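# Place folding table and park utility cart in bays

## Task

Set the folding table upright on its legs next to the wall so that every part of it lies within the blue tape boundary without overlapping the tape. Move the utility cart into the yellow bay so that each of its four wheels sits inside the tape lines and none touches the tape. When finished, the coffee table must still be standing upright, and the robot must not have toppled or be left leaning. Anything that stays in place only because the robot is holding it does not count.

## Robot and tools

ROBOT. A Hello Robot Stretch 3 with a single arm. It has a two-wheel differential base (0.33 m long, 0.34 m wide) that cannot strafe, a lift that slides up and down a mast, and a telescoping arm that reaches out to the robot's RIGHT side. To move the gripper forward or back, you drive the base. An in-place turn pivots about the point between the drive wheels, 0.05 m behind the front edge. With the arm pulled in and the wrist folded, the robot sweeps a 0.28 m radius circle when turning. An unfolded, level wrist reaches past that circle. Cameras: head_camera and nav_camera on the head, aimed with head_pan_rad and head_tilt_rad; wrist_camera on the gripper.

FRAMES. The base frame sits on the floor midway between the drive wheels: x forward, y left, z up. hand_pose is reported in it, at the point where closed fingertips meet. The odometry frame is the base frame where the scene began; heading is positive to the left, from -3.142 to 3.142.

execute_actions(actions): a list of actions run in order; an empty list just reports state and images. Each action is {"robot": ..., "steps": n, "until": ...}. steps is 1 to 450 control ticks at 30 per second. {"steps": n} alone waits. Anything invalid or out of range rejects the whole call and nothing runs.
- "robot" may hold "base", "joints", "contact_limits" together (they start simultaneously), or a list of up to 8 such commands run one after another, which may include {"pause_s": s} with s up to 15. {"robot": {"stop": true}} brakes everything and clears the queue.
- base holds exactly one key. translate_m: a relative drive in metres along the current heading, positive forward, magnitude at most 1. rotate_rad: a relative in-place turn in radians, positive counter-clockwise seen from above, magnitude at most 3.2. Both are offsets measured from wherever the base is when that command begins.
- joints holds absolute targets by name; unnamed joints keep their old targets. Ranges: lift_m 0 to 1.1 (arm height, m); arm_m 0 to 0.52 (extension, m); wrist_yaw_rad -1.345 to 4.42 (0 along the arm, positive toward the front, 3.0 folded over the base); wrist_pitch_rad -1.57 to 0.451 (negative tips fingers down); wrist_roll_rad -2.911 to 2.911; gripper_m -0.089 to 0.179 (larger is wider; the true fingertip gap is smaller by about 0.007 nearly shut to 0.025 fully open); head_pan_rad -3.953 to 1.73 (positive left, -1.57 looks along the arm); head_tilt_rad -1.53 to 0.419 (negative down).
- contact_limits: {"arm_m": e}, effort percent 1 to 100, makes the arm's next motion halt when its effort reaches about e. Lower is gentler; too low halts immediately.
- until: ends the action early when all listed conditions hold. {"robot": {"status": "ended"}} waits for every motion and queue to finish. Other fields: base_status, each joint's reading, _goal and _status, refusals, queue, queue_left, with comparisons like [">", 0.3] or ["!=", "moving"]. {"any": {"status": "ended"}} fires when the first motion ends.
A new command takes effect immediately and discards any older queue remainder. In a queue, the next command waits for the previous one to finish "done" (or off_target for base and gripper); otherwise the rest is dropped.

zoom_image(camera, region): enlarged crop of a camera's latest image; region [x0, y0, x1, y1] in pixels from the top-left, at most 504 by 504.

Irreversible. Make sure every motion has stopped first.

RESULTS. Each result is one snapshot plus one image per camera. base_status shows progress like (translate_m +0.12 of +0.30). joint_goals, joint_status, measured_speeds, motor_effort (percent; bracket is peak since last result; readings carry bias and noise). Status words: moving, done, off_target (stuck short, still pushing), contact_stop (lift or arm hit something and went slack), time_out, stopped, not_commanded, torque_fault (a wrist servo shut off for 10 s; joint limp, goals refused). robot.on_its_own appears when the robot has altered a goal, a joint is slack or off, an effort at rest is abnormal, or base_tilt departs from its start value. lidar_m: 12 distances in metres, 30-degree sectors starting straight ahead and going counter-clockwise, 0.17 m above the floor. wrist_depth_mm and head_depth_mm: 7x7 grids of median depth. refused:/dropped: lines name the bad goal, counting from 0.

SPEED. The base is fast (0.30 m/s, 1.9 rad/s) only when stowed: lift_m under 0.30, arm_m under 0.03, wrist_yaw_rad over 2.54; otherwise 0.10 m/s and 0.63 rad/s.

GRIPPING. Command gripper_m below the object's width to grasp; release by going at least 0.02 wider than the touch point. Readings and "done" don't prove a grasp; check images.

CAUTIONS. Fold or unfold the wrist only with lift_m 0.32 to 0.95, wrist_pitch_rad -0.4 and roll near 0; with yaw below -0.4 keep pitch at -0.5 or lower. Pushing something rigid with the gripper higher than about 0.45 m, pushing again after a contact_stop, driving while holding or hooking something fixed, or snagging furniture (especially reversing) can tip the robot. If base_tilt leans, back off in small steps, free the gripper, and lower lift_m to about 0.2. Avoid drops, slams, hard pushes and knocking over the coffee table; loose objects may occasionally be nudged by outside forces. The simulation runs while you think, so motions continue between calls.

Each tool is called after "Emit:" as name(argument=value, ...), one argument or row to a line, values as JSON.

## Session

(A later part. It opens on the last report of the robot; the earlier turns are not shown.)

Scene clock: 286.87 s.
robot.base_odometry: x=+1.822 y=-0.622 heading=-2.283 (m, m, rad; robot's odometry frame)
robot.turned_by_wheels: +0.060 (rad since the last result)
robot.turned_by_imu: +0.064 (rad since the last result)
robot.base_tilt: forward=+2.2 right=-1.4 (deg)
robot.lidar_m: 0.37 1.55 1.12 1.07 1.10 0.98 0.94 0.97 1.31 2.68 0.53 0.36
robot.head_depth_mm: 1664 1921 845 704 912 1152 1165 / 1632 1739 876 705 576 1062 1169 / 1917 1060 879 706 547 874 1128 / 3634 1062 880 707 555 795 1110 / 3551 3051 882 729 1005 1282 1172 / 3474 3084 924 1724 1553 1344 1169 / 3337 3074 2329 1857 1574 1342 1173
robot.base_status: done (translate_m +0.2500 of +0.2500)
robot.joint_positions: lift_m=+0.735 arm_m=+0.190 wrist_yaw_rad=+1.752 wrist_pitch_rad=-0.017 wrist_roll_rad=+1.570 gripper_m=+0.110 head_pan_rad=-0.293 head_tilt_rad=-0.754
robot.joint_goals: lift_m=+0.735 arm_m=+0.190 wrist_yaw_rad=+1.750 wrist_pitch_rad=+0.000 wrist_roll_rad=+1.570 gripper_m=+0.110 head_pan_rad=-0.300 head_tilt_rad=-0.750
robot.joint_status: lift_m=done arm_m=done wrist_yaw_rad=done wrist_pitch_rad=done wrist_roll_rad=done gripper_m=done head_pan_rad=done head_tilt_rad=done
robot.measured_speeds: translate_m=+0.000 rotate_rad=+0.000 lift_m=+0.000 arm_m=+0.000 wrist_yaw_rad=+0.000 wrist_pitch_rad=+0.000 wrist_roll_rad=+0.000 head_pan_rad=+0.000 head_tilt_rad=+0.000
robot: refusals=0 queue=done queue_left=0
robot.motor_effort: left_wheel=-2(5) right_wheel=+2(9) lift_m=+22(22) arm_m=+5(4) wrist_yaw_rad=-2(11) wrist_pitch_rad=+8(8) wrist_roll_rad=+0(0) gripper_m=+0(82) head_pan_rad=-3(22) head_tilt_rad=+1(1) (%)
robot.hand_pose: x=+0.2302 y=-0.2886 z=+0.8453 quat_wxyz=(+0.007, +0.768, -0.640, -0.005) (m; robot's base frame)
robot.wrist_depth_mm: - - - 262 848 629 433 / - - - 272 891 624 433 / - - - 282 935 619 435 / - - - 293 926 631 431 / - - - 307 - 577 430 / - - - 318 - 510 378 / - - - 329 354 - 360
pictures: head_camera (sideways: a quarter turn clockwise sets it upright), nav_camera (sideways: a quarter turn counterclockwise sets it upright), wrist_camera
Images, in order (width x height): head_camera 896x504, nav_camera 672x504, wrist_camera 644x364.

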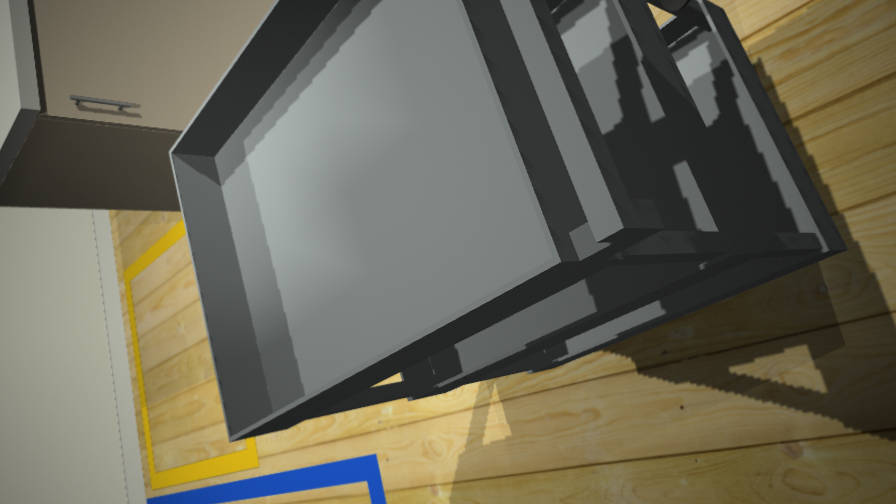

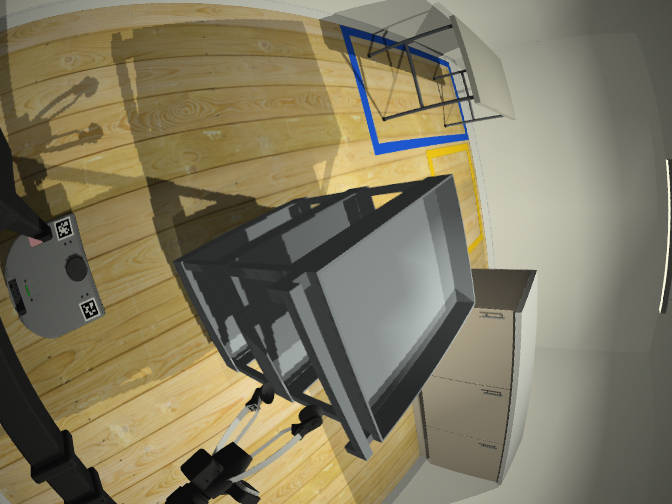

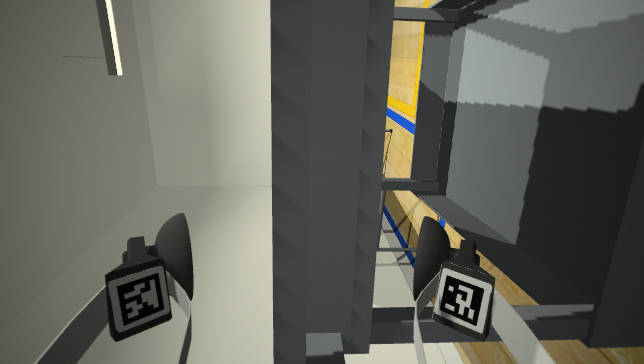

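Emit:
execute_actions(
  actions=[
    {"robot":[{"base":{"translate_m":0.125}},{"joints":{"gripper_m":-0.018}},{"joints":{"arm_m":0.06}},{"base":{"translate_m":0.2}}],"steps":450,"until":{"robot":{"status":"ended"}}},
  ],
)

Scene clock: 296.40 s.
robot.base_odometry: x=+1.610 y=-0.868 heading=-2.283 (m, m, rad; robot's odometry frame)
robot.turned_by_wheels: +0.000 (rad since the last result)
robot.turned_by_imu: +0.004 (rad since the last result)
robot.base_tilt: forward=+2.2 right=-1.4 (deg)
robot.lidar_m: 0.27 1.55 1.13 1.08 1.11 1.32 1.26 1.30 1.77 2.67 0.34 0.27
robot.head_depth_mm: 1388 1508 837 704 589 496 1016 / 1593 1608 875 705 590 443 999 / 3415 2015 877 706 590 463 919 / 3343 3081 882 707 590 464 778 / 3262 3095 883 710 592 466 727 / 3152 3137 902 753 622 539 1152 / 3032 3099 2337 1870 1565 1342 1178
robot.base_status: done (translate_m +0.2000 of +0.2000)
robot.joint_positions: lift_m=+0.735 arm_m=+0.060 wrist_yaw_rad=+1.768 wrist_pitch_rad=+0.010 wrist_roll_rad=+1.572 gripper_m=-0.017 head_pan_rad=-0.293 head_tilt_rad=-0.754
robot.joint_goals: lift_m=+0.735 arm_m=+0.060 wrist_yaw_rad=+1.750 wrist_pitch_rad=+0.000 wrist_roll_rad=+1.570 gripper_m=-0.018 head_pan_rad=-0.300 head_tilt_rad=-0.750
robot.joint_status: lift_m=done arm_m=done wrist_yaw_rad=done wrist_pitch_rad=done wrist_roll_rad=done gripper_m=done head_pan_rad=done head_tilt_rad=done
robot.measured_speeds: translate_m=+0.000 rotate_rad=+0.000 lift_m=+0.000 arm_m=+0.000 wrist_yaw_rad=+0.000 wrist_pitch_rad=+0.000 wrist_roll_rad=+0.000 head_pan_rad=+0.000 head_tilt_rad=+0.000
robot: refusals=0 queue=done queue_left=0
robot.on_its_own: wrist_yaw_rad is at rest, and its effort (-15) is outside its rest range (-12 to +12)
robot.motor_effort: left_wheel=-1(6) right_wheel=+2(19) lift_m=+24(24) arm_m=-2(9) wrist_yaw_rad=-15(30) wrist_pitch_rad=-4(23) wrist_roll_rad=+0(1) gripper_m=-19(95) head_pan_rad=-3(3) head_tilt_rad=+1(1) (%)
robot.hand_pose: x=+0.2301 y=-0.1548 z=+0.8522 quat_wxyz=(-0.004, +0.773, -0.634, +0.003) (m; robot's base frame)
robot.wrist_depth_mm: - - - 81 137 545 447 / - - - 87 147 580 450 / - - - 95 159 618 449 / - - - 103 174 596 453 / - - - 111 189 - 436 / - - - 122 - - 400 / - - - 143 242 - 340
pictures: head_camera (sideways: a quarter turn clockwise sets it upright), nav_camera (sideways: a quarter turn counterclockwise sets it upright), wrist_camera
Images, in order (width x height): head_camera 896x504, nav_camera 672x504, wrist_camera 644x364.

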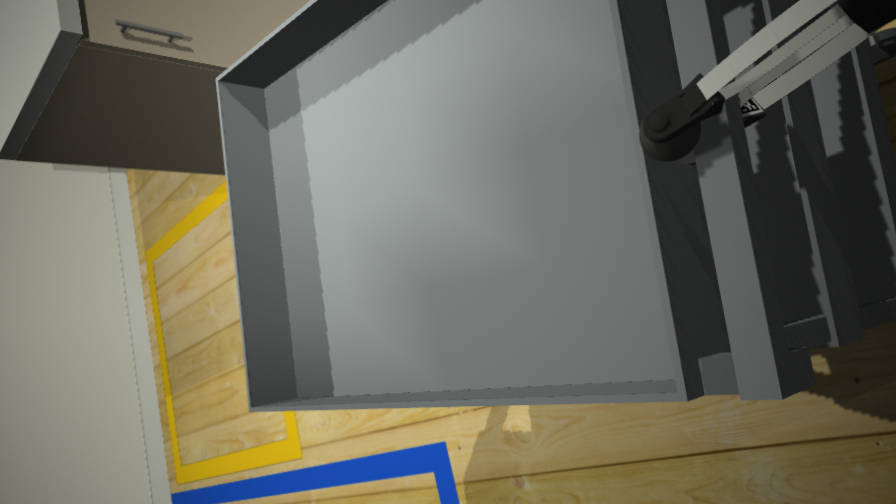

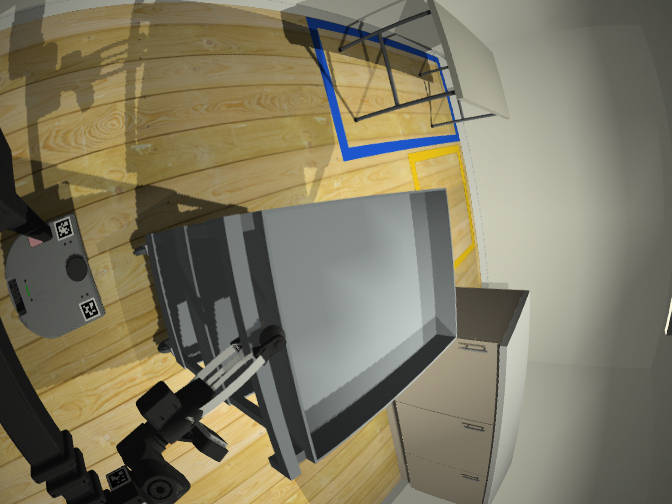

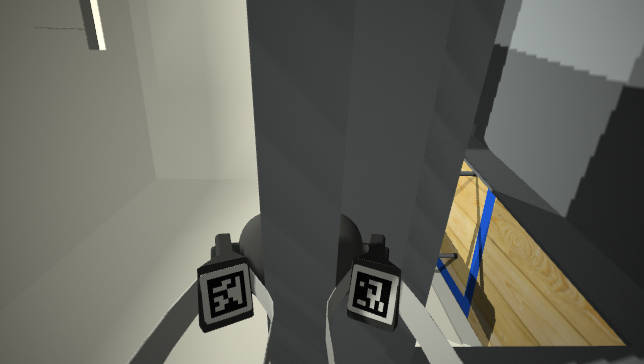

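Emit:
execute_actions(
  actions=[
    {"robot":[{"base":{"translate_m":0.15},"joints":{"arm_m":0.08}},{"base":{"translate_m":0.15},"joints":{"arm_m":0.105}}],"steps":450,"until":{"robot":{"status":"ended"}}},
  ],
)

Scene clock: 301.70 s.
robot.base_odometry: x=+1.414 y=-1.095 heading=-2.284 (m, m, rad; robot's odometry frame)
robot.turned_by_wheels: +0.000 (rad since the last result)
robot.turned_by_imu: +0.002 (rad since the last result)
robot.base_tilt: forward=+2.1 right=-1.3 (deg)
robot.lidar_m: 0.29 1.56 1.13 1.08 1.12 1.51 1.56 1.62 2.19 2.66 0.35 0.29
robot.head_depth_mm: 1365 1344 871 702 589 522 1011 / 3064 1596 875 705 589 508 1011 / 3150 3072 873 705 590 493 962 / 3064 3115 879 708 591 478 831 / 2952 3101 932 752 1460 1283 1170 / 2826 3060 2359 1879 1563 1340 1170 / 2797 3013 2344 1865 1568 1338 1176
robot.base_status: done (translate_m +0.1500 of +0.1500)
robot.joint_positions: lift_m=+0.735 arm_m=+0.105 wrist_yaw_rad=+1.737 wrist_pitch_rad=+0.009 wrist_roll_rad=+1.572 gripper_m=-0.017 head_pan_rad=-0.293 head_tilt_rad=-0.754
robot.joint_goals: lift_m=+0.735 arm_m=+0.105 wrist_yaw_rad=+1.750 wrist_pitch_rad=+0.000 wrist_roll_rad=+1.570 gripper_m=-0.018 head_pan_rad=-0.300 head_tilt_rad=-0.750
robot.joint_status: lift_m=done arm_m=done wrist_yaw_rad=done wrist_pitch_rad=done wrist_roll_rad=done gripper_m=done head_pan_rad=done head_tilt_rad=done
robot.measured_speeds: translate_m=+0.000 rotate_rad=+0.000 lift_m=+0.000 arm_m=+0.000 wrist_yaw_rad=+0.000 wrist_pitch_rad=+0.000 wrist_roll_rad=+0.000 head_pan_rad=+0.000 head_tilt_rad=+0.000
robot: refusals=0 queue=done queue_left=0
robot.motor_effort: left_wheel=-4(3) right_wheel=+7(19) lift_m=+24(23) arm_m=+3(8) wrist_yaw_rad=+10(22) wrist_pitch_rad=-3(4) wrist_roll_rad=+0(1) gripper_m=-20(19) head_pan_rad=-3(3) head_tilt_rad=+1(1) (%)
robot.hand_pose: x=+0.2315 y=-0.2073 z=+0.8521 quat_wxyz=(-0.003, +0.763, -0.646, +0.003) (m; robot's base frame)
robot.wrist_depth_mm: - - - 78 135 559 456 / - - - 85 145 579 453 / - - - 93 157 625 447 / - - - 102 172 605 444 / - - - 110 191 - 425 / - - - 123 - - 399 / - - - 146 252 294 296
pictures: head_camera (sideways: a quarter turn clockwise sets it upright), nav_camera (sideways: a quarter turn counterclockwise sets it upright), wrist_camera
Images, in order (width x height): head_camera 896x504, nav_camera 672x504, wrist_camera 644x364.

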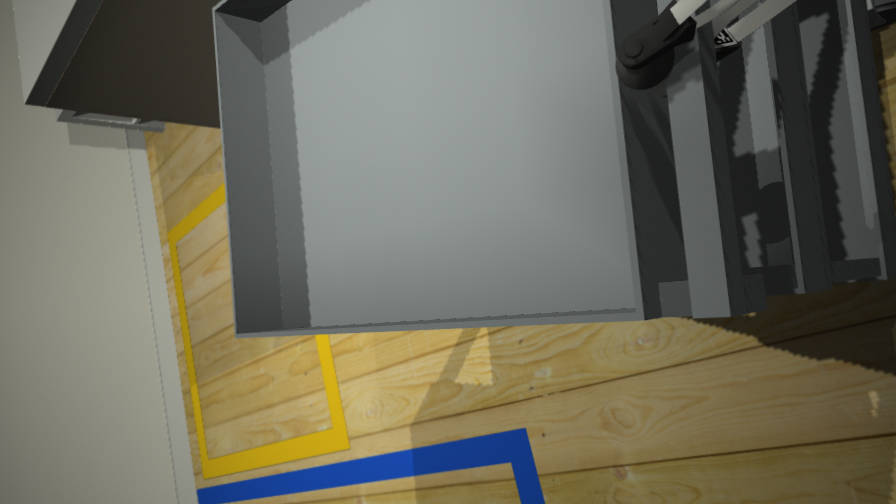

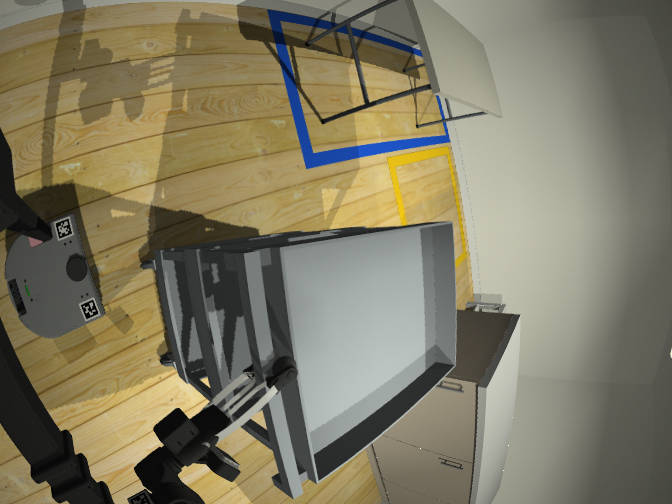

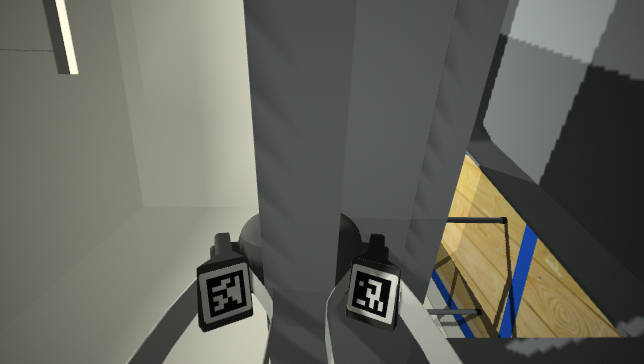

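Emit:
execute_actions(
  actions=[
    {"robot":[{"joints":{"arm_m":0.245,"head_pan_rad":-0.4}},{"base":{"translate_m":0.2}}],"steps":450,"until":{"robot":{"status":"ended"}}},
  ],
)

Scene clock: 307.13 s.
robot.base_odometry: x=+1.283 y=-1.247 heading=-2.284 (m, m, rad; robot's odometry frame)
robot.turned_by_wheels: +0.000 (rad since the last result)
robot.turned_by_imu: +0.002 (rad since the last result)
robot.base_tilt: forward=+2.1 right=-1.4 (deg)
robot.lidar_m: 0.91 1.23 1.13 1.09 1.12 1.52 1.76 1.83 2.46 2.66 0.37 0.32
robot.head_depth_mm: 1275 1121 872 701 542 839 1123 / 1377 1295 876 705 547 749 1086 / 3040 2970 878 706 565 688 1029 / 2927 3100 882 725 981 1203 1149 / 2842 3041 955 1717 1521 1338 1171 / 2721 2964 2335 1865 1563 1338 1177 / 2587 2824 2344 1895 1562 1334 1173
robot.base_status: done (translate_m +0.2000 of +0.2000)
robot.joint_positions: lift_m=+0.735 arm_m=+0.245 wrist_yaw_rad=+1.734 wrist_pitch_rad=+0.010 wrist_roll_rad=+1.572 gripper_m=-0.017 head_pan_rad=-0.393 head_tilt_rad=-0.754
robot.joint_goals: lift_m=+0.735 arm_m=+0.245 wrist_yaw_rad=+1.750 wrist_pitch_rad=+0.000 wrist_roll_rad=+1.570 gripper_m=-0.018 head_pan_rad=-0.400 head_tilt_rad=-0.750
robot.joint_status: lift_m=done arm_m=done wrist_yaw_rad=done wrist_pitch_rad=done wrist_roll_rad=done gripper_m=done head_pan_rad=done head_tilt_rad=done
robot.measured_speeds: translate_m=+0.000 rotate_rad=+0.000 lift_m=+0.000 arm_m=+0.000 wrist_yaw_rad=+0.000 wrist_pitch_rad=+0.000 wrist_roll_rad=+0.000 head_pan_rad=+0.000 head_tilt_rad=+0.000
robot: refusals=0 queue=done queue_left=0
robot.on_its_own: wrist_yaw_rad is at rest, and its effort (+13) is outside its rest range (-12 to +12)
robot.motor_effort: left_wheel=-5(6) right_wheel=+9(26) lift_m=+24(24) arm_m=+2(9) wrist_yaw_rad=+13(22) wrist_pitch_rad=-4(4) wrist_roll_rad=-1(0) gripper_m=-19(19) head_pan_rad=-3(13) head_tilt_rad=+1(1) (%)
robot.hand_pose: x=+0.2317 y=-0.3481 z=+0.8524 quat_wxyz=(-0.004, +0.762, -0.647, +0.003) (m; robot's base frame)
robot.wrist_depth_mm: - - - 87 143 588 454 / - - - 93 152 621 455 / - - - 100 163 618 454 / - - - 107 175 615 449 / - - - 115 189 - 446 / - - - 124 - - 405 / - - - 141 232 - 364
pictures: head_camera (sideways: a quarter turn clockwise sets it upright), nav_camera (sideways: a quarter turn counterclockwise sets it upright), wrist_camera
Images, in order (width x height): head_camera 896x504, nav_camera 672x504, wrist_camera 644x364.

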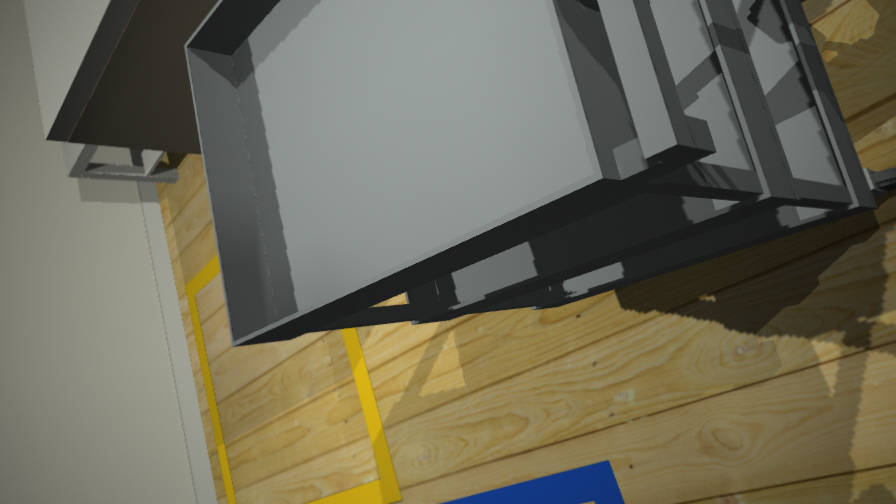

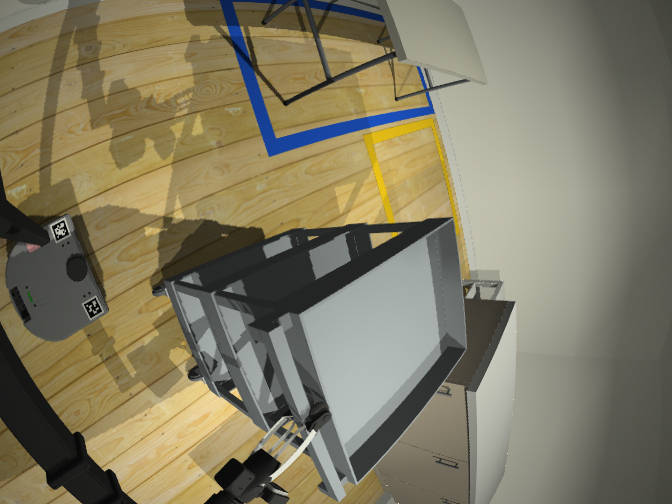

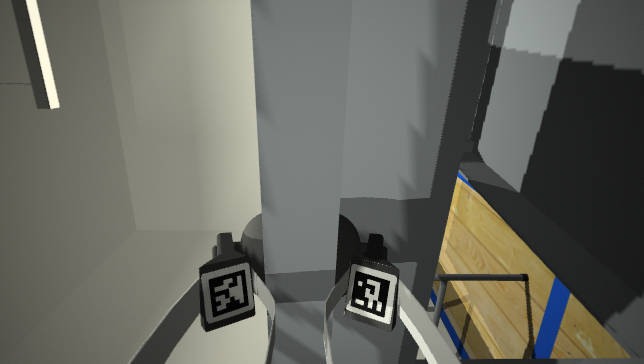

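Emit:
execute_actions(
  actions=[
    {"robot":[{"joints":{"arm_m":0.345,"wrist_yaw_rad":1.85}},{"base":{"translate_m":0.15},"joints":{"arm_m":0.335}}],"steps":450,"until":{"robot":{"status":"ended"}}},
  ],
)

Scene clock: 311.80 s.
robot.base_odometry: x=+1.185 y=-1.360 heading=-2.284 (m, m, rad; robot's odometry frame)
robot.turned_by_wheels: +0.000 (rad since the last result)
robot.turned_by_imu: +0.001 (rad since the last result)
robot.base_tilt: forward=+2.2 right=-1.4 (deg)
robot.lidar_m: 2.85 1.08 1.13 1.09 1.13 1.53 1.92 1.98 2.68 2.68 0.38 0.36
robot.head_depth_mm: 1280 1055 874 705 538 840 1128 / 2866 1282 874 706 564 747 1083 / 2912 2986 875 705 955 1075 1106 / 2809 3032 909 1173 1377 1310 1169 / 2684 2931 2344 1871 1564 1330 1170 / 2594 2842 2309 1858 1566 1339 1176 / 2473 2733 2346 1872 1558 1343 1175
robot.base_status: done (translate_m +0.1500 of +0.1500)
robot.joint_positions: lift_m=+0.735 arm_m=+0.335 wrist_yaw_rad=+1.837 wrist_pitch_rad=+0.011 wrist_roll_rad=+1.572 gripper_m=-0.017 head_pan_rad=-0.393 head_tilt_rad=-0.754
robot.joint_goals: lift_m=+0.735 arm_m=+0.335 wrist_yaw_rad=+1.850 wrist_pitch_rad=+0.000 wrist_roll_rad=+1.570 gripper_m=-0.018 head_pan_rad=-0.400 head_tilt_rad=-0.750
robot.joint_status: lift_m=done arm_m=done wrist_yaw_rad=done wrist_pitch_rad=done wrist_roll_rad=done gripper_m=done head_pan_rad=done head_tilt_rad=done
robot.measured_speeds: translate_m=+0.000 rotate_rad=+0.000 lift_m=+0.000 arm_m=+0.000 wrist_yaw_rad=+0.000 wrist_pitch_rad=+0.000 wrist_roll_rad=+0.000 head_pan_rad=+0.000 head_tilt_rad=+0.000
robot: refusals=0 queue=done queue_left=0
robot.motor_effort: left_wheel=-5(6) right_wheel=+11(30) lift_m=+23(24) arm_m=-5(12) wrist_yaw_rad=+10(41) wrist_pitch_rad=-4(5) wrist_roll_rad=+0(0) gripper_m=-19(19) head_pan_rad=-2(3) head_tilt_rad=+2(1) (%)
robot.hand_pose: x=+0.2261 y=-0.4128 z=+0.8525 quat_wxyz=(-0.004, +0.795, -0.607, +0.003) (m; robot's base frame)
robot.wrist_depth_mm: - - - 78 134 562 450 / - - - 85 146 592 450 / - - - 93 158 619 446 / - - - 103 173 581 448 / - - - 112 193 - 429 / - - - 125 - - 393 / - - - 150 260 291 294
pictures: head_camera (sideways: a quarter turn clockwise sets it upright), nav_camera (sideways: a quarter turn counterclockwise sets it upright), wrist_camera
Images, in order (width x height): head_camera 896x504, nav_camera 672x504, wrist_camera 644x364.

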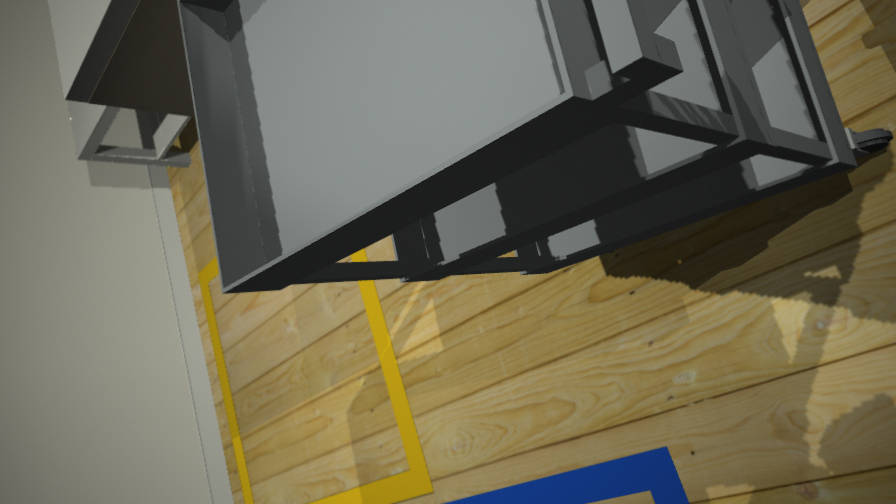

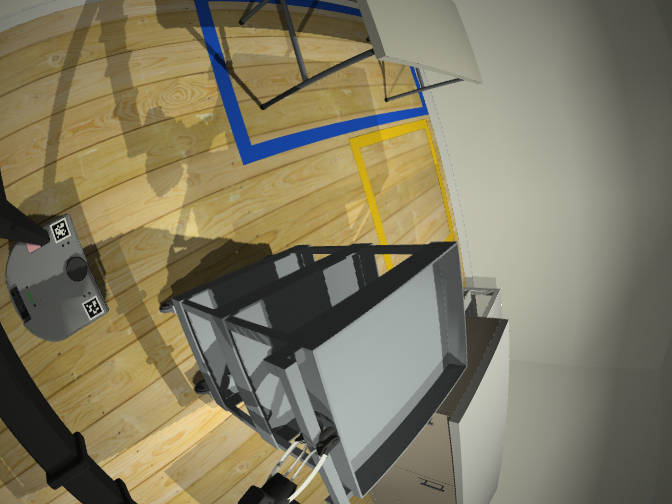

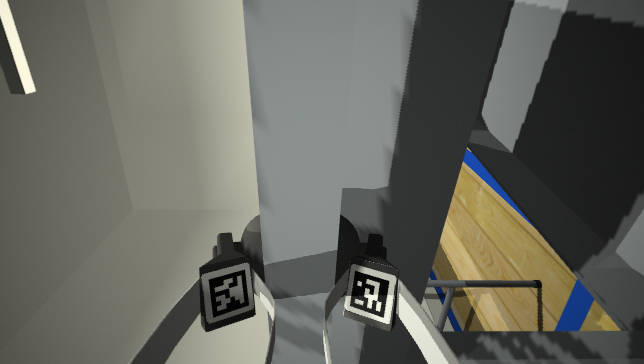

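Emit:
execute_actions(
  actions=[
    {"robot":[{"joints":{"gripper_m":0.09}},{"joints":{"arm_m":0.41},"base":{"translate_m":-0.025}},{"joints":{"gripper_m":-0.018}},{"joints":{"arm_m":0.39,"head_pan_rad":-0.5},"base":{"translate_m":0.15}}],"steps":450,"until":{"robot":{"status":"ended"}}},
  ],
)

Scene clock: 319.60 s.
robot.base_odometry: x=+1.103 y=-1.455 heading=-2.284 (m, m, rad; robot's odometry frame)
robot.turned_by_wheels: +0.000 (rad since the last result)
robot.turned_by_imu: +0.002 (rad since the last result)
robot.base_tilt: forward=+2.2 right=-1.4 (deg)
robot.lidar_m: 2.04 0.96 1.14 1.09 1.13 1.53 2.04 2.11 2.78 2.14 0.43 0.40
robot.head_depth_mm: 1273 1045 875 703 908 1070 1166 / 2883 1065 877 704 581 896 1152 / 2845 1050 880 706 568 858 1112 / 2825 3012 880 1047 1054 1260 1170 / 2652 2886 2173 1809 1554 1330 1172 / 2561 2807 2327 1881 1559 1335 1174 / 2400 2693 2348 1878 1558 1334 1177
robot.base_status: done (translate_m +0.1500 of +0.1500)
robot.joint_positions: lift_m=+0.735 arm_m=+0.390 wrist_yaw_rad=+1.868 wrist_pitch_rad=+0.007 wrist_roll_rad=+1.572 gripper_m=-0.017 head_pan_rad=-0.493 head_tilt_rad=-0.754
robot.joint_goals: lift_m=+0.735 arm_m=+0.390 wrist_yaw_rad=+1.850 wrist_pitch_rad=+0.000 wrist_roll_rad=+1.570 gripper_m=-0.018 head_pan_rad=-0.500 head_tilt_rad=-0.750
robot.joint_status: lift_m=done arm_m=done wrist_yaw_rad=done wrist_pitch_rad=done wrist_roll_rad=done gripper_m=done head_pan_rad=done head_tilt_rad=done
robot.measured_speeds: translate_m=+0.000 rotate_rad=+0.000 lift_m=+0.000 arm_m=+0.000 wrist_yaw_rad=+0.000 wrist_pitch_rad=+0.000 wrist_roll_rad=+0.000 head_pan_rad=+0.000 head_tilt_rad=+0.000
robot: refusals=0 queue=done queue_left=0
robot.on_its_own: wrist_yaw_rad is at rest, and its effort (-15) is outside its rest range (-12 to +12)
robot.motor_effort: left_wheel=-3(10) right_wheel=+6(36) lift_m=+23(24) arm_m=-3(9) wrist_yaw_rad=-15(15) wrist_pitch_rad=-2(8) wrist_roll_rad=+0(0) gripper_m=-17(92) head_pan_rad=-3(14) head_tilt_rad=+1(1) (%)
robot.hand_pose: x=+0.2238 y=-0.4600 z=+0.8515 quat_wxyz=(-0.003, +0.804, -0.595, +0.002) (m; robot's base frame)
robot.wrist_depth_mm: - - - 73 131 556 452 / - - - 81 145 583 447 / - - - 93 163 642 452 / - - - 106 186 595 452 / - - - 121 223 - 441 / - - - 142 - - 422 / - - - 193 353 366 368
pictures: head_camera (sideways: a quarter turn clockwise sets it upright), nav_camera (sideways: a quarter turn counterclockwise sets it upright), wrist_camera
Images, in order (width x height): head_camera 896x504, nav_camera 672x504, wrist_camera 644x364.

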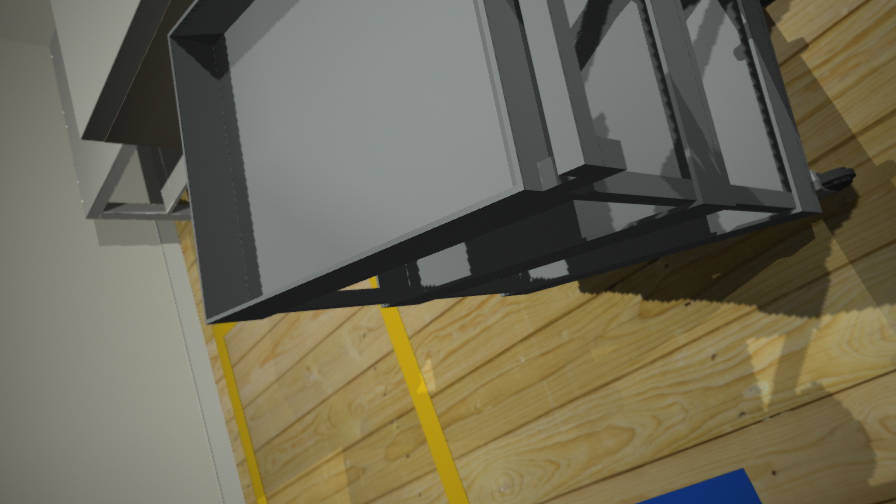

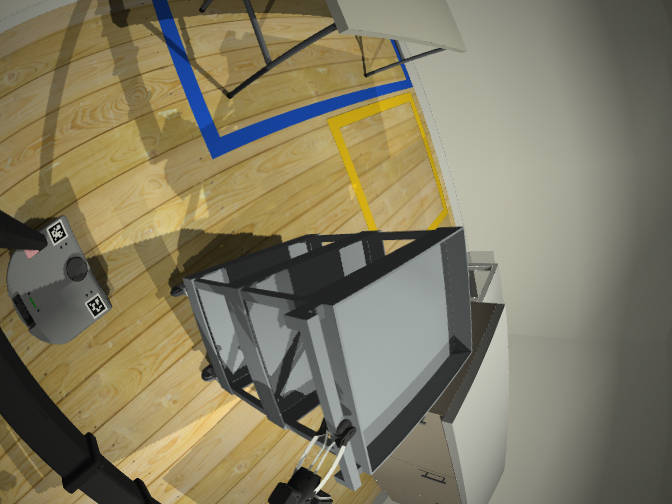

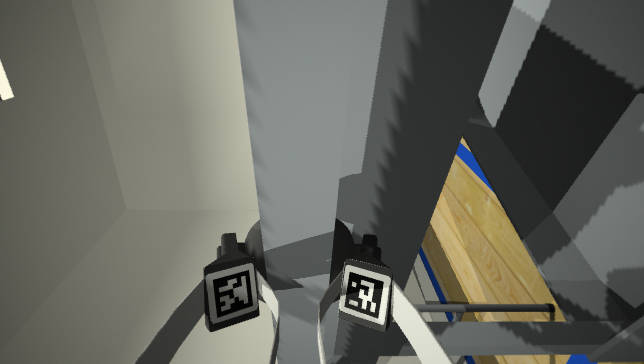

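Emit:
execute_actions(
  actions=[
    {"robot":[{"base":{"translate_m":-0.35}},{"joints":{"arm_m":0.49,"head_pan_rad":-0.6}}],"steps":450,"until":{"robot":{"status":"ended"}}},
  ],
)

Scene clock: 326.53 s.
robot.base_odometry: x=+1.332 y=-1.190 heading=-2.283 (m, m, rad; robot's odometry frame)
robot.turned_by_wheels: +0.000 (rad since the last result)
robot.turned_by_imu: +0.001 (rad since the last result)
robot.base_tilt: forward=+2.2 right=-1.4 (deg)
robot.lidar_m: 1.30 1.30 1.13 1.08 1.12 1.52 1.69 1.74 2.36 2.66 0.41 0.44
robot.head_depth_mm: 1269 1294 872 703 615 1240 1167 / 1286 1060 875 705 593 1058 1165 / 1294 1093 877 685 959 889 1132 / 1384 1064 881 748 1000 1254 1170 / 3053 1633 885 1168 1377 1331 1175 / 3006 3116 1008 1770 1557 1337 1178 / 2807 3007 2321 1865 1565 1344 1173
robot.base_status: done (translate_m -0.3500 of -0.3500)
robot.joint_positions: lift_m=+0.735 arm_m=+0.490 wrist_yaw_rad=+1.851 wrist_pitch_rad=+0.009 wrist_roll_rad=+1.572 gripper_m=-0.017 head_pan_rad=-0.593 head_tilt_rad=-0.754
robot.joint_goals: lift_m=+0.735 arm_m=+0.490 wrist_yaw_rad=+1.854 wrist_pitch_rad=+0.000 wrist_roll_rad=+1.570 gripper_m=-0.018 head_pan_rad=-0.600 head_tilt_rad=-0.750
robot.joint_status: lift_m=done arm_m=done wrist_yaw_rad=done wrist_pitch_rad=done wrist_roll_rad=done gripper_m=done head_pan_rad=done head_tilt_rad=done
robot.measured_speeds: translate_m=+0.000 rotate_rad=+0.000 lift_m=+0.000 arm_m=+0.000 wrist_yaw_rad=+0.000 wrist_pitch_rad=+0.000 wrist_roll_rad=+0.000 head_pan_rad=+0.000 head_tilt_rad=+0.000
robot: refusals=0 queue=done queue_left=0
robot.motor_effort: left_wheel=-3(5) right_wheel=+4(25) lift_m=+24(24) arm_m=+4(10) wrist_yaw_rad=+2(28) wrist_pitch_rad=-4(4) wrist_roll_rad=+0(0) gripper_m=-17(18) head_pan_rad=-3(12) head_tilt_rad=+1(1) (%)
robot.hand_pose: x=+0.2251 y=-0.5638 z=+0.8519 quat_wxyz=(-0.003, +0.799, -0.602, +0.002) (m; robot's base frame)
robot.wrist_depth_mm: - - - 100 155 621 445 / - - - 106 165 663 446 / - - - 114 177 662 449 / - - - 122 190 665 449 / - - - 132 209 614 446 / - - - 142 - - 444 / - - - 162 - - 411
pictures: head_camera (sideways: a quarter turn clockwise sets it upright), nav_camera (sideways: a quarter turn counterclockwise sets it upright), wrist_camera
Images, in order (width x height): head_camera 896x504, nav_camera 672x504, wrist_camera 644x364.

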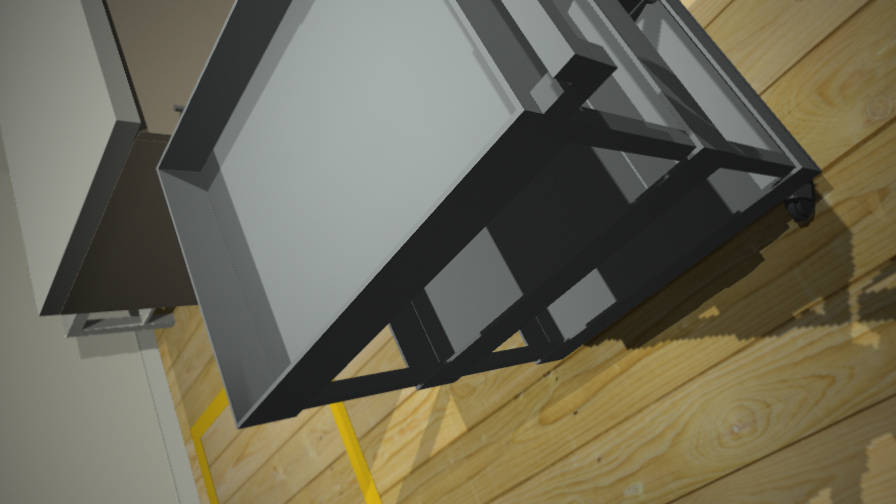

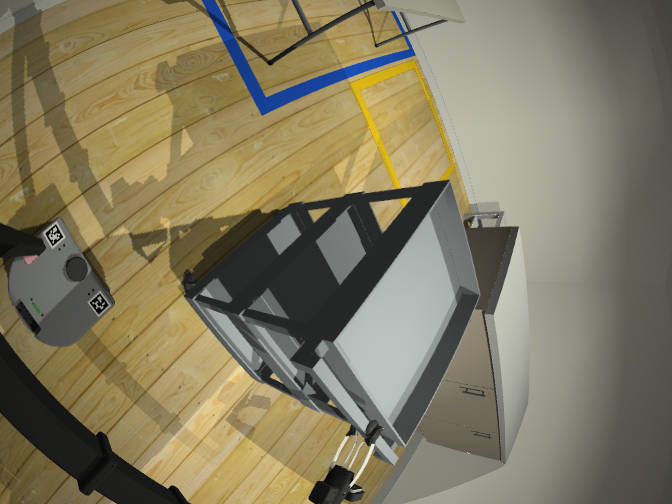

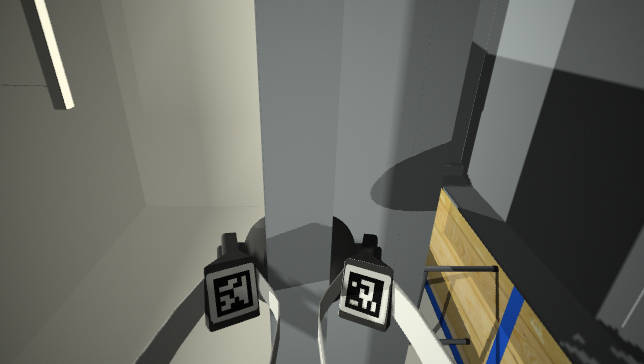

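Emit:
execute_actions(
  actions=[
    {"robot":[{"base":{"translate_m":0.18}}],"steps":450,"until":{"robot":{"status":"ended"}}},
  ],
)

Scene clock: 329.50 s.
robot.base_odometry: x=+1.214 y=-1.326 heading=-2.284 (m, m, rad; robot's odometry frame)
robot.turned_by_wheels: +0.000 (rad since the last result)
robot.turned_by_imu: +0.000 (rad since the last result)
robot.base_tilt: forward=+2.2 right=-1.3 (deg)
robot.lidar_m: 2.89 1.12 1.13 1.09 1.12 1.52 1.87 1.93 2.62 2.67 0.40 0.44
robot.head_depth_mm: 1279 1021 871 701 544 1244 1164 / 1280 1047 876 704 586 893 1144 / 1290 1083 874 703 953 890 1126 / 2732 1065 877 724 1002 1257 1170 / 2980 3062 883 1146 1341 1336 1172 / 2820 2973 950 1723 1538 1342 1175 / 2676 2817 2315 1866 1555 1346 1171
robot.base_status: done (translate_m +0.1800 of +0.1800)
robot.joint_positions: lift_m=+0.735 arm_m=+0.490 wrist_yaw_rad=+1.846 wrist_pitch_rad=+0.007 wrist_roll_rad=+1.572 gripper_m=-0.017 head_pan_rad=-0.593 head_tilt_rad=-0.754
robot.joint_goals: lift_m=+0.735 arm_m=+0.490 wrist_yaw_rad=+1.854 wrist_pitch_rad=+0.000 wrist_roll_rad=+1.570 gripper_m=-0.018 head_pan_rad=-0.600 head_tilt_rad=-0.750
robot.joint_status: lift_m=done arm_m=done wrist_yaw_rad=done wrist_pitch_rad=done wrist_roll_rad=done gripper_m=done head_pan_rad=done head_tilt_rad=done
robot.measured_speeds: translate_m=+0.000 rotate_rad=+0.000 lift_m=+0.000 arm_m=+0.000 wrist_yaw_rad=+0.000 wrist_pitch_rad=+0.000 wrist_roll_rad=+0.000 head_pan_rad=+0.000 head_tilt_rad=+0.000
robot: refusals=0 queue=done queue_left=0
robot.motor_effort: left_wheel=-5(11) right_wheel=+10(41) lift_m=+24(23) arm_m=+3(4) wrist_yaw_rad=+6(14) wrist_pitch_rad=-3(3) wrist_roll_rad=-1(0) gripper_m=-18(18) head_pan_rad=-3(3) head_tilt_rad=+1(1) (%)
robot.hand_pose: x=+0.2254 y=-0.5650 z=+0.8516 quat_wxyz=(-0.003, +0.798, -0.603, +0.002) (m; robot's base frame)
robot.wrist_depth_mm: - - - 103 158 618 452 / - - - 109 167 660 449 / - - - 116 179 654 447 / - - - 126 191 660 446 / - - - 133 208 613 446 / - - - 142 - - 443 / - - - 159 - - 417
pictures: head_camera (sideways: a quarter turn clockwise sets it upright), nav_camera (sideways: a quarter turn counterclockwise sets it upright), wrist_camera
Images, in order (width x height): head_camera 896x504, nav_camera 672x504, wrist_camera 644x364.

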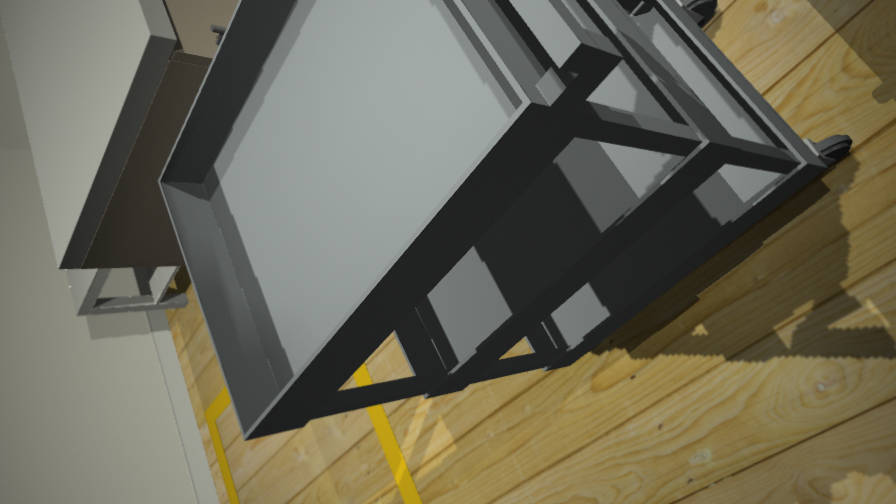

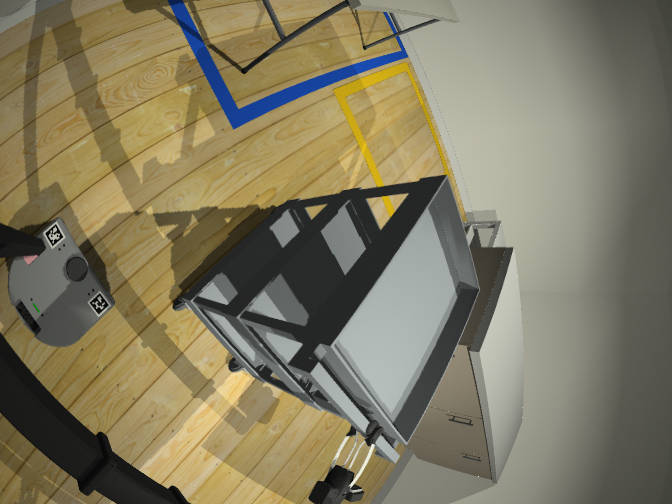

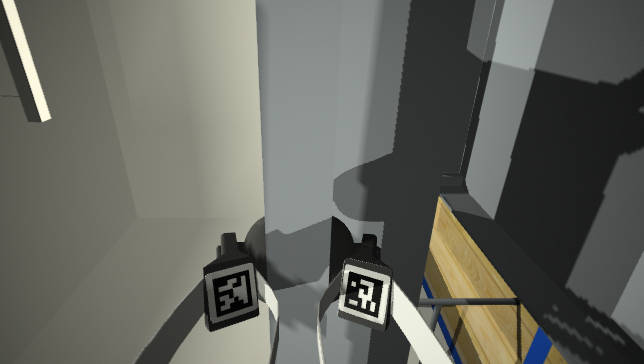

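Emit:
execute_actions(
  actions=[
    {"robot":[{"base":{"translate_m":0.25},"joints":{"arm_m":0.478}}],"steps":450,"until":{"robot":{"status":"ended"}}},
  ],
)

Scene clock: 333.13 s.
robot.base_odometry: x=+1.050 y=-1.515 heading=-2.283 (m, m, rad; robot's odometry frame)
robot.turned_by_wheels: +0.000 (rad since the last result)
robot.turned_by_imu: +0.002 (rad since the last result)
robot.base_tilt: forward=+2.2 right=-1.4 (deg)
robot.lidar_m: 2.65 0.89 1.13 1.09 1.13 1.53 2.12 2.20 2.77 1.80 0.39 0.41
robot.head_depth_mm: 1276 995 875 701 599 1238 1163 / 2890 1041 876 706 554 895 1142 / 2874 1076 878 707 913 828 1111 / 2815 1065 883 692 1003 1194 1168 / 2718 2865 886 1110 1312 1310 1169 / 2560 2802 928 1734 1519 1337 1168 / 2407 2644 2346 1867 1557 1343 1176
robot.base_status: done (translate_m +0.2500 of +0.2500)
robot.joint_positions: lift_m=+0.735 arm_m=+0.478 wrist_yaw_rad=+1.874 wrist_pitch_rad=+0.008 wrist_roll_rad=+1.572 gripper_m=-0.017 head_pan_rad=-0.593 head_tilt_rad=-0.754
robot.joint_goals: lift_m=+0.735 arm_m=+0.478 wrist_yaw_rad=+1.854 wrist_pitch_rad=+0.000 wrist_roll_rad=+1.570 gripper_m=-0.018 head_pan_rad=-0.600 head_tilt_rad=-0.750
robot.joint_status: lift_m=done arm_m=done wrist_yaw_rad=done wrist_pitch_rad=done wrist_roll_rad=done gripper_m=done head_pan_rad=done head_tilt_rad=done
robot.measured_speeds: translate_m=+0.000 rotate_rad=+0.000 lift_m=+0.000 arm_m=+0.000 wrist_yaw_rad=+0.000 wrist_pitch_rad=+0.000 wrist_roll_rad=+0.000 head_pan_rad=+0.000 head_tilt_rad=+0.000
robot: refusals=0 queue=done queue_left=0
robot.on_its_own: wrist_yaw_rad is at rest, and its effort (-16) is outside its rest range (-12 to +12)
robot.motor_effort: left_wheel=-2(11) right_wheel=+4(36) lift_m=+24(23) arm_m=-3(8) wrist_yaw_rad=-16(17) wrist_pitch_rad=-3(3) wrist_roll_rad=+0(1) gripper_m=-17(18) head_pan_rad=-3(3) head_tilt_rad=+1(2) (%)
robot.hand_pose: x=+0.2234 y=-0.5466 z=+0.8517 quat_wxyz=(-0.003, +0.806, -0.592, +0.002) (m; robot's base frame)
robot.wrist_depth_mm: - - - 99 154 629 450 / - - - 106 165 670 448 / - - - 113 177 659 450 / - - - 124 190 646 444 / - - - 132 208 612 447 / - - - 142 - - 446 / - - - 162 - - 410
pictures: head_camera (sideways: a quarter turn clockwise sets it upright), nav_camera (sideways: a quarter turn counterclockwise sets it upright), wrist_camera
Images, in order (width x height): head_camera 896x504, nav_camera 672x504, wrist_camera 644x364.

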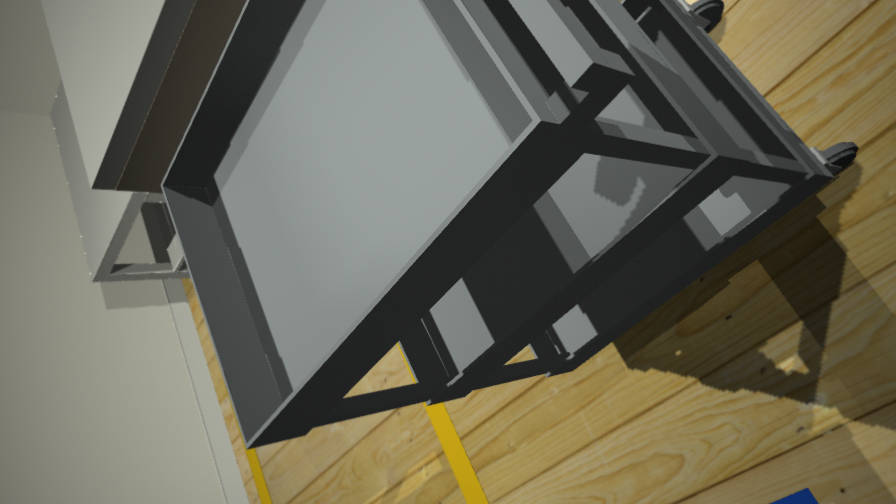

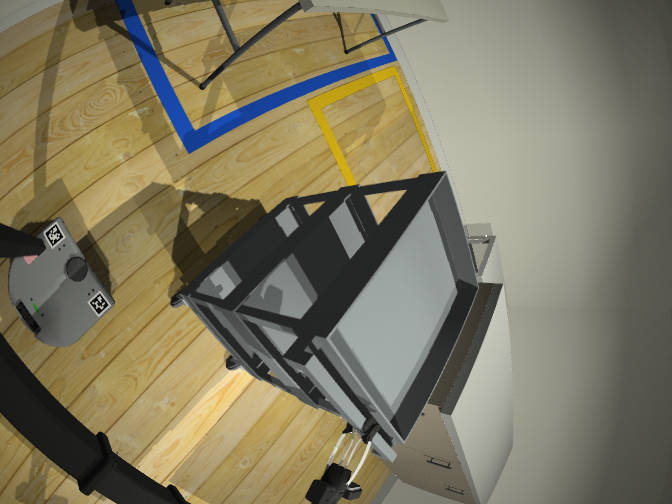

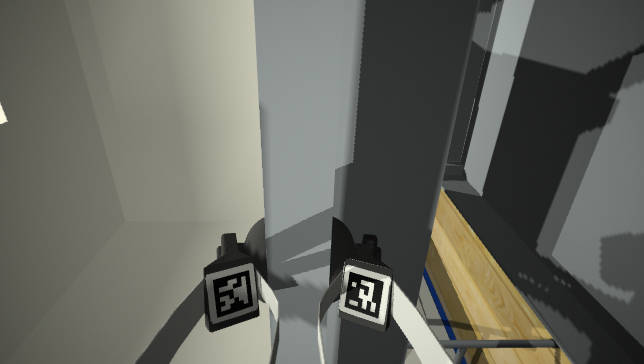

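Stable; same again.

Emit:
execute_actions(
  actions=[
    {"robot":[{"base":{"translate_m":0.3},"joints":{"arm_m":0.463}}],"steps":450,"until":{"robot":{"status":"ended"}}},
  ],
)

Scene clock: 337.17 s.
robot.base_odometry: x=+0.854 y=-1.742 heading=-2.284 (m, m, rad; robot's odometry frame)
robot.turned_by_wheels: +0.000 (rad since the last result)
robot.turned_by_imu: +0.002 (rad since the last result)
robot.base_tilt: forward=+2.2 right=-1.4 (deg)
robot.lidar_m: 1.66 0.62 1.01 1.09 1.13 1.54 2.42 2.51 2.78 0.87 0.38 0.40
robot.head_depth_mm: 2797 992 872 703 635 1225 1168 / 2814 2165 875 703 547 1055 1160 / 2687 1079 877 705 633 820 1113 / 2553 1063 880 706 979 1174 1166 / 2420 2578 884 1108 1313 1305 1175 / 2273 2451 915 1733 1525 1339 1174 / 2154 2380 2312 1876 1555 1340 1176
robot.base_status: done (translate_m +0.3000 of +0.3000)
robot.joint_positions: lift_m=+0.735 arm_m=+0.463 wrist_yaw_rad=+1.872 wrist_pitch_rad=+0.008 wrist_roll_rad=+1.572 gripper_m=-0.017 head_pan_rad=-0.593 head_tilt_rad=-0.754
robot.joint_goals: lift_m=+0.735 arm_m=+0.463 wrist_yaw_rad=+1.854 wrist_pitch_rad=+0.000 wrist_roll_rad=+1.570 gripper_m=-0.018 head_pan_rad=-0.600 head_tilt_rad=-0.750
robot.joint_status: lift_m=done arm_m=done wrist_yaw_rad=done wrist_pitch_rad=done wrist_roll_rad=done gripper_m=done head_pan_rad=done head_tilt_rad=done
robot.measured_speeds: translate_m=+0.000 rotate_rad=+0.000 lift_m=+0.000 arm_m=+0.000 wrist_yaw_rad=+0.000 wrist_pitch_rad=+0.000 wrist_roll_rad=+0.000 head_pan_rad=+0.000 head_tilt_rad=+0.000
robot: refusals=0 queue=done queue_left=0
robot.on_its_own: wrist_yaw_rad is at rest, and its effort (-14) is outside its rest range (-12 to +12)
robot.motor_effort: left_wheel=-3(10) right_wheel=+6(35) lift_m=+23(24) arm_m=-3(6) wrist_yaw_rad=-14(16) wrist_pitch_rad=-3(3) wrist_roll_rad=-1(0) gripper_m=-18(17) head_pan_rad=-4(4) head_tilt_rad=+1(1) (%)
robot.hand_pose: x=+0.2235 y=-0.5321 z=+0.8516 quat_wxyz=(-0.003, +0.805, -0.593, +0.002) (m; robot's base frame)
robot.wrist_depth_mm: - - - 97 153 621 453 / - - - 104 163 669 447 / - - - 112 175 647 448 / - - - 121 189 659 450 / - - - 131 210 608 442 / - - - 142 - - 448 / - - - 163 - - 407
pictures: head_camera (sideways: a quarter turn clockwise sets it upright), nav_camera (sideways: a quarter turn counterclockwise sets it upright), wrist_camera
Images, in order (width x height): head_camera 896x504, nav_camera 672x504, wrist_camera 644x364.

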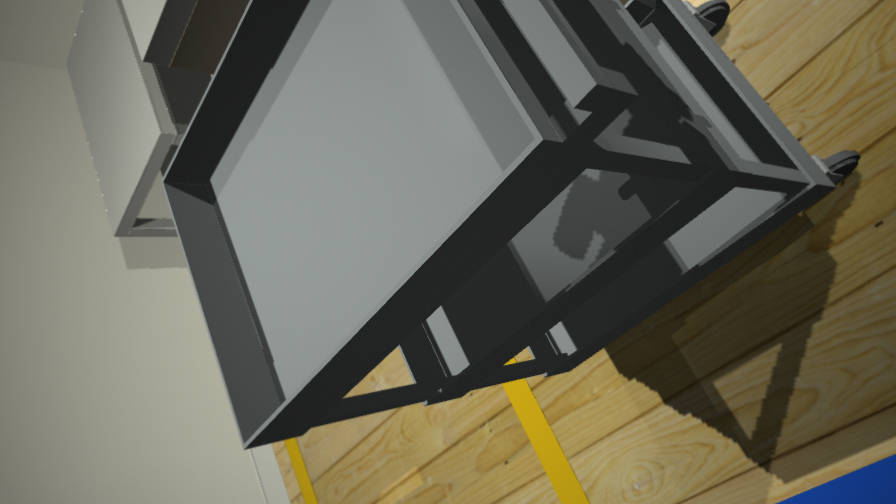

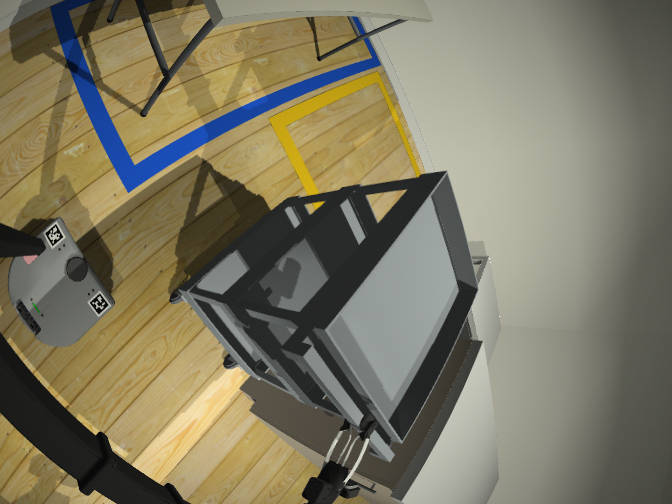

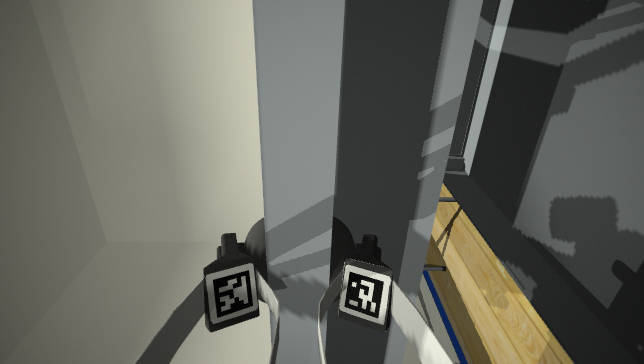

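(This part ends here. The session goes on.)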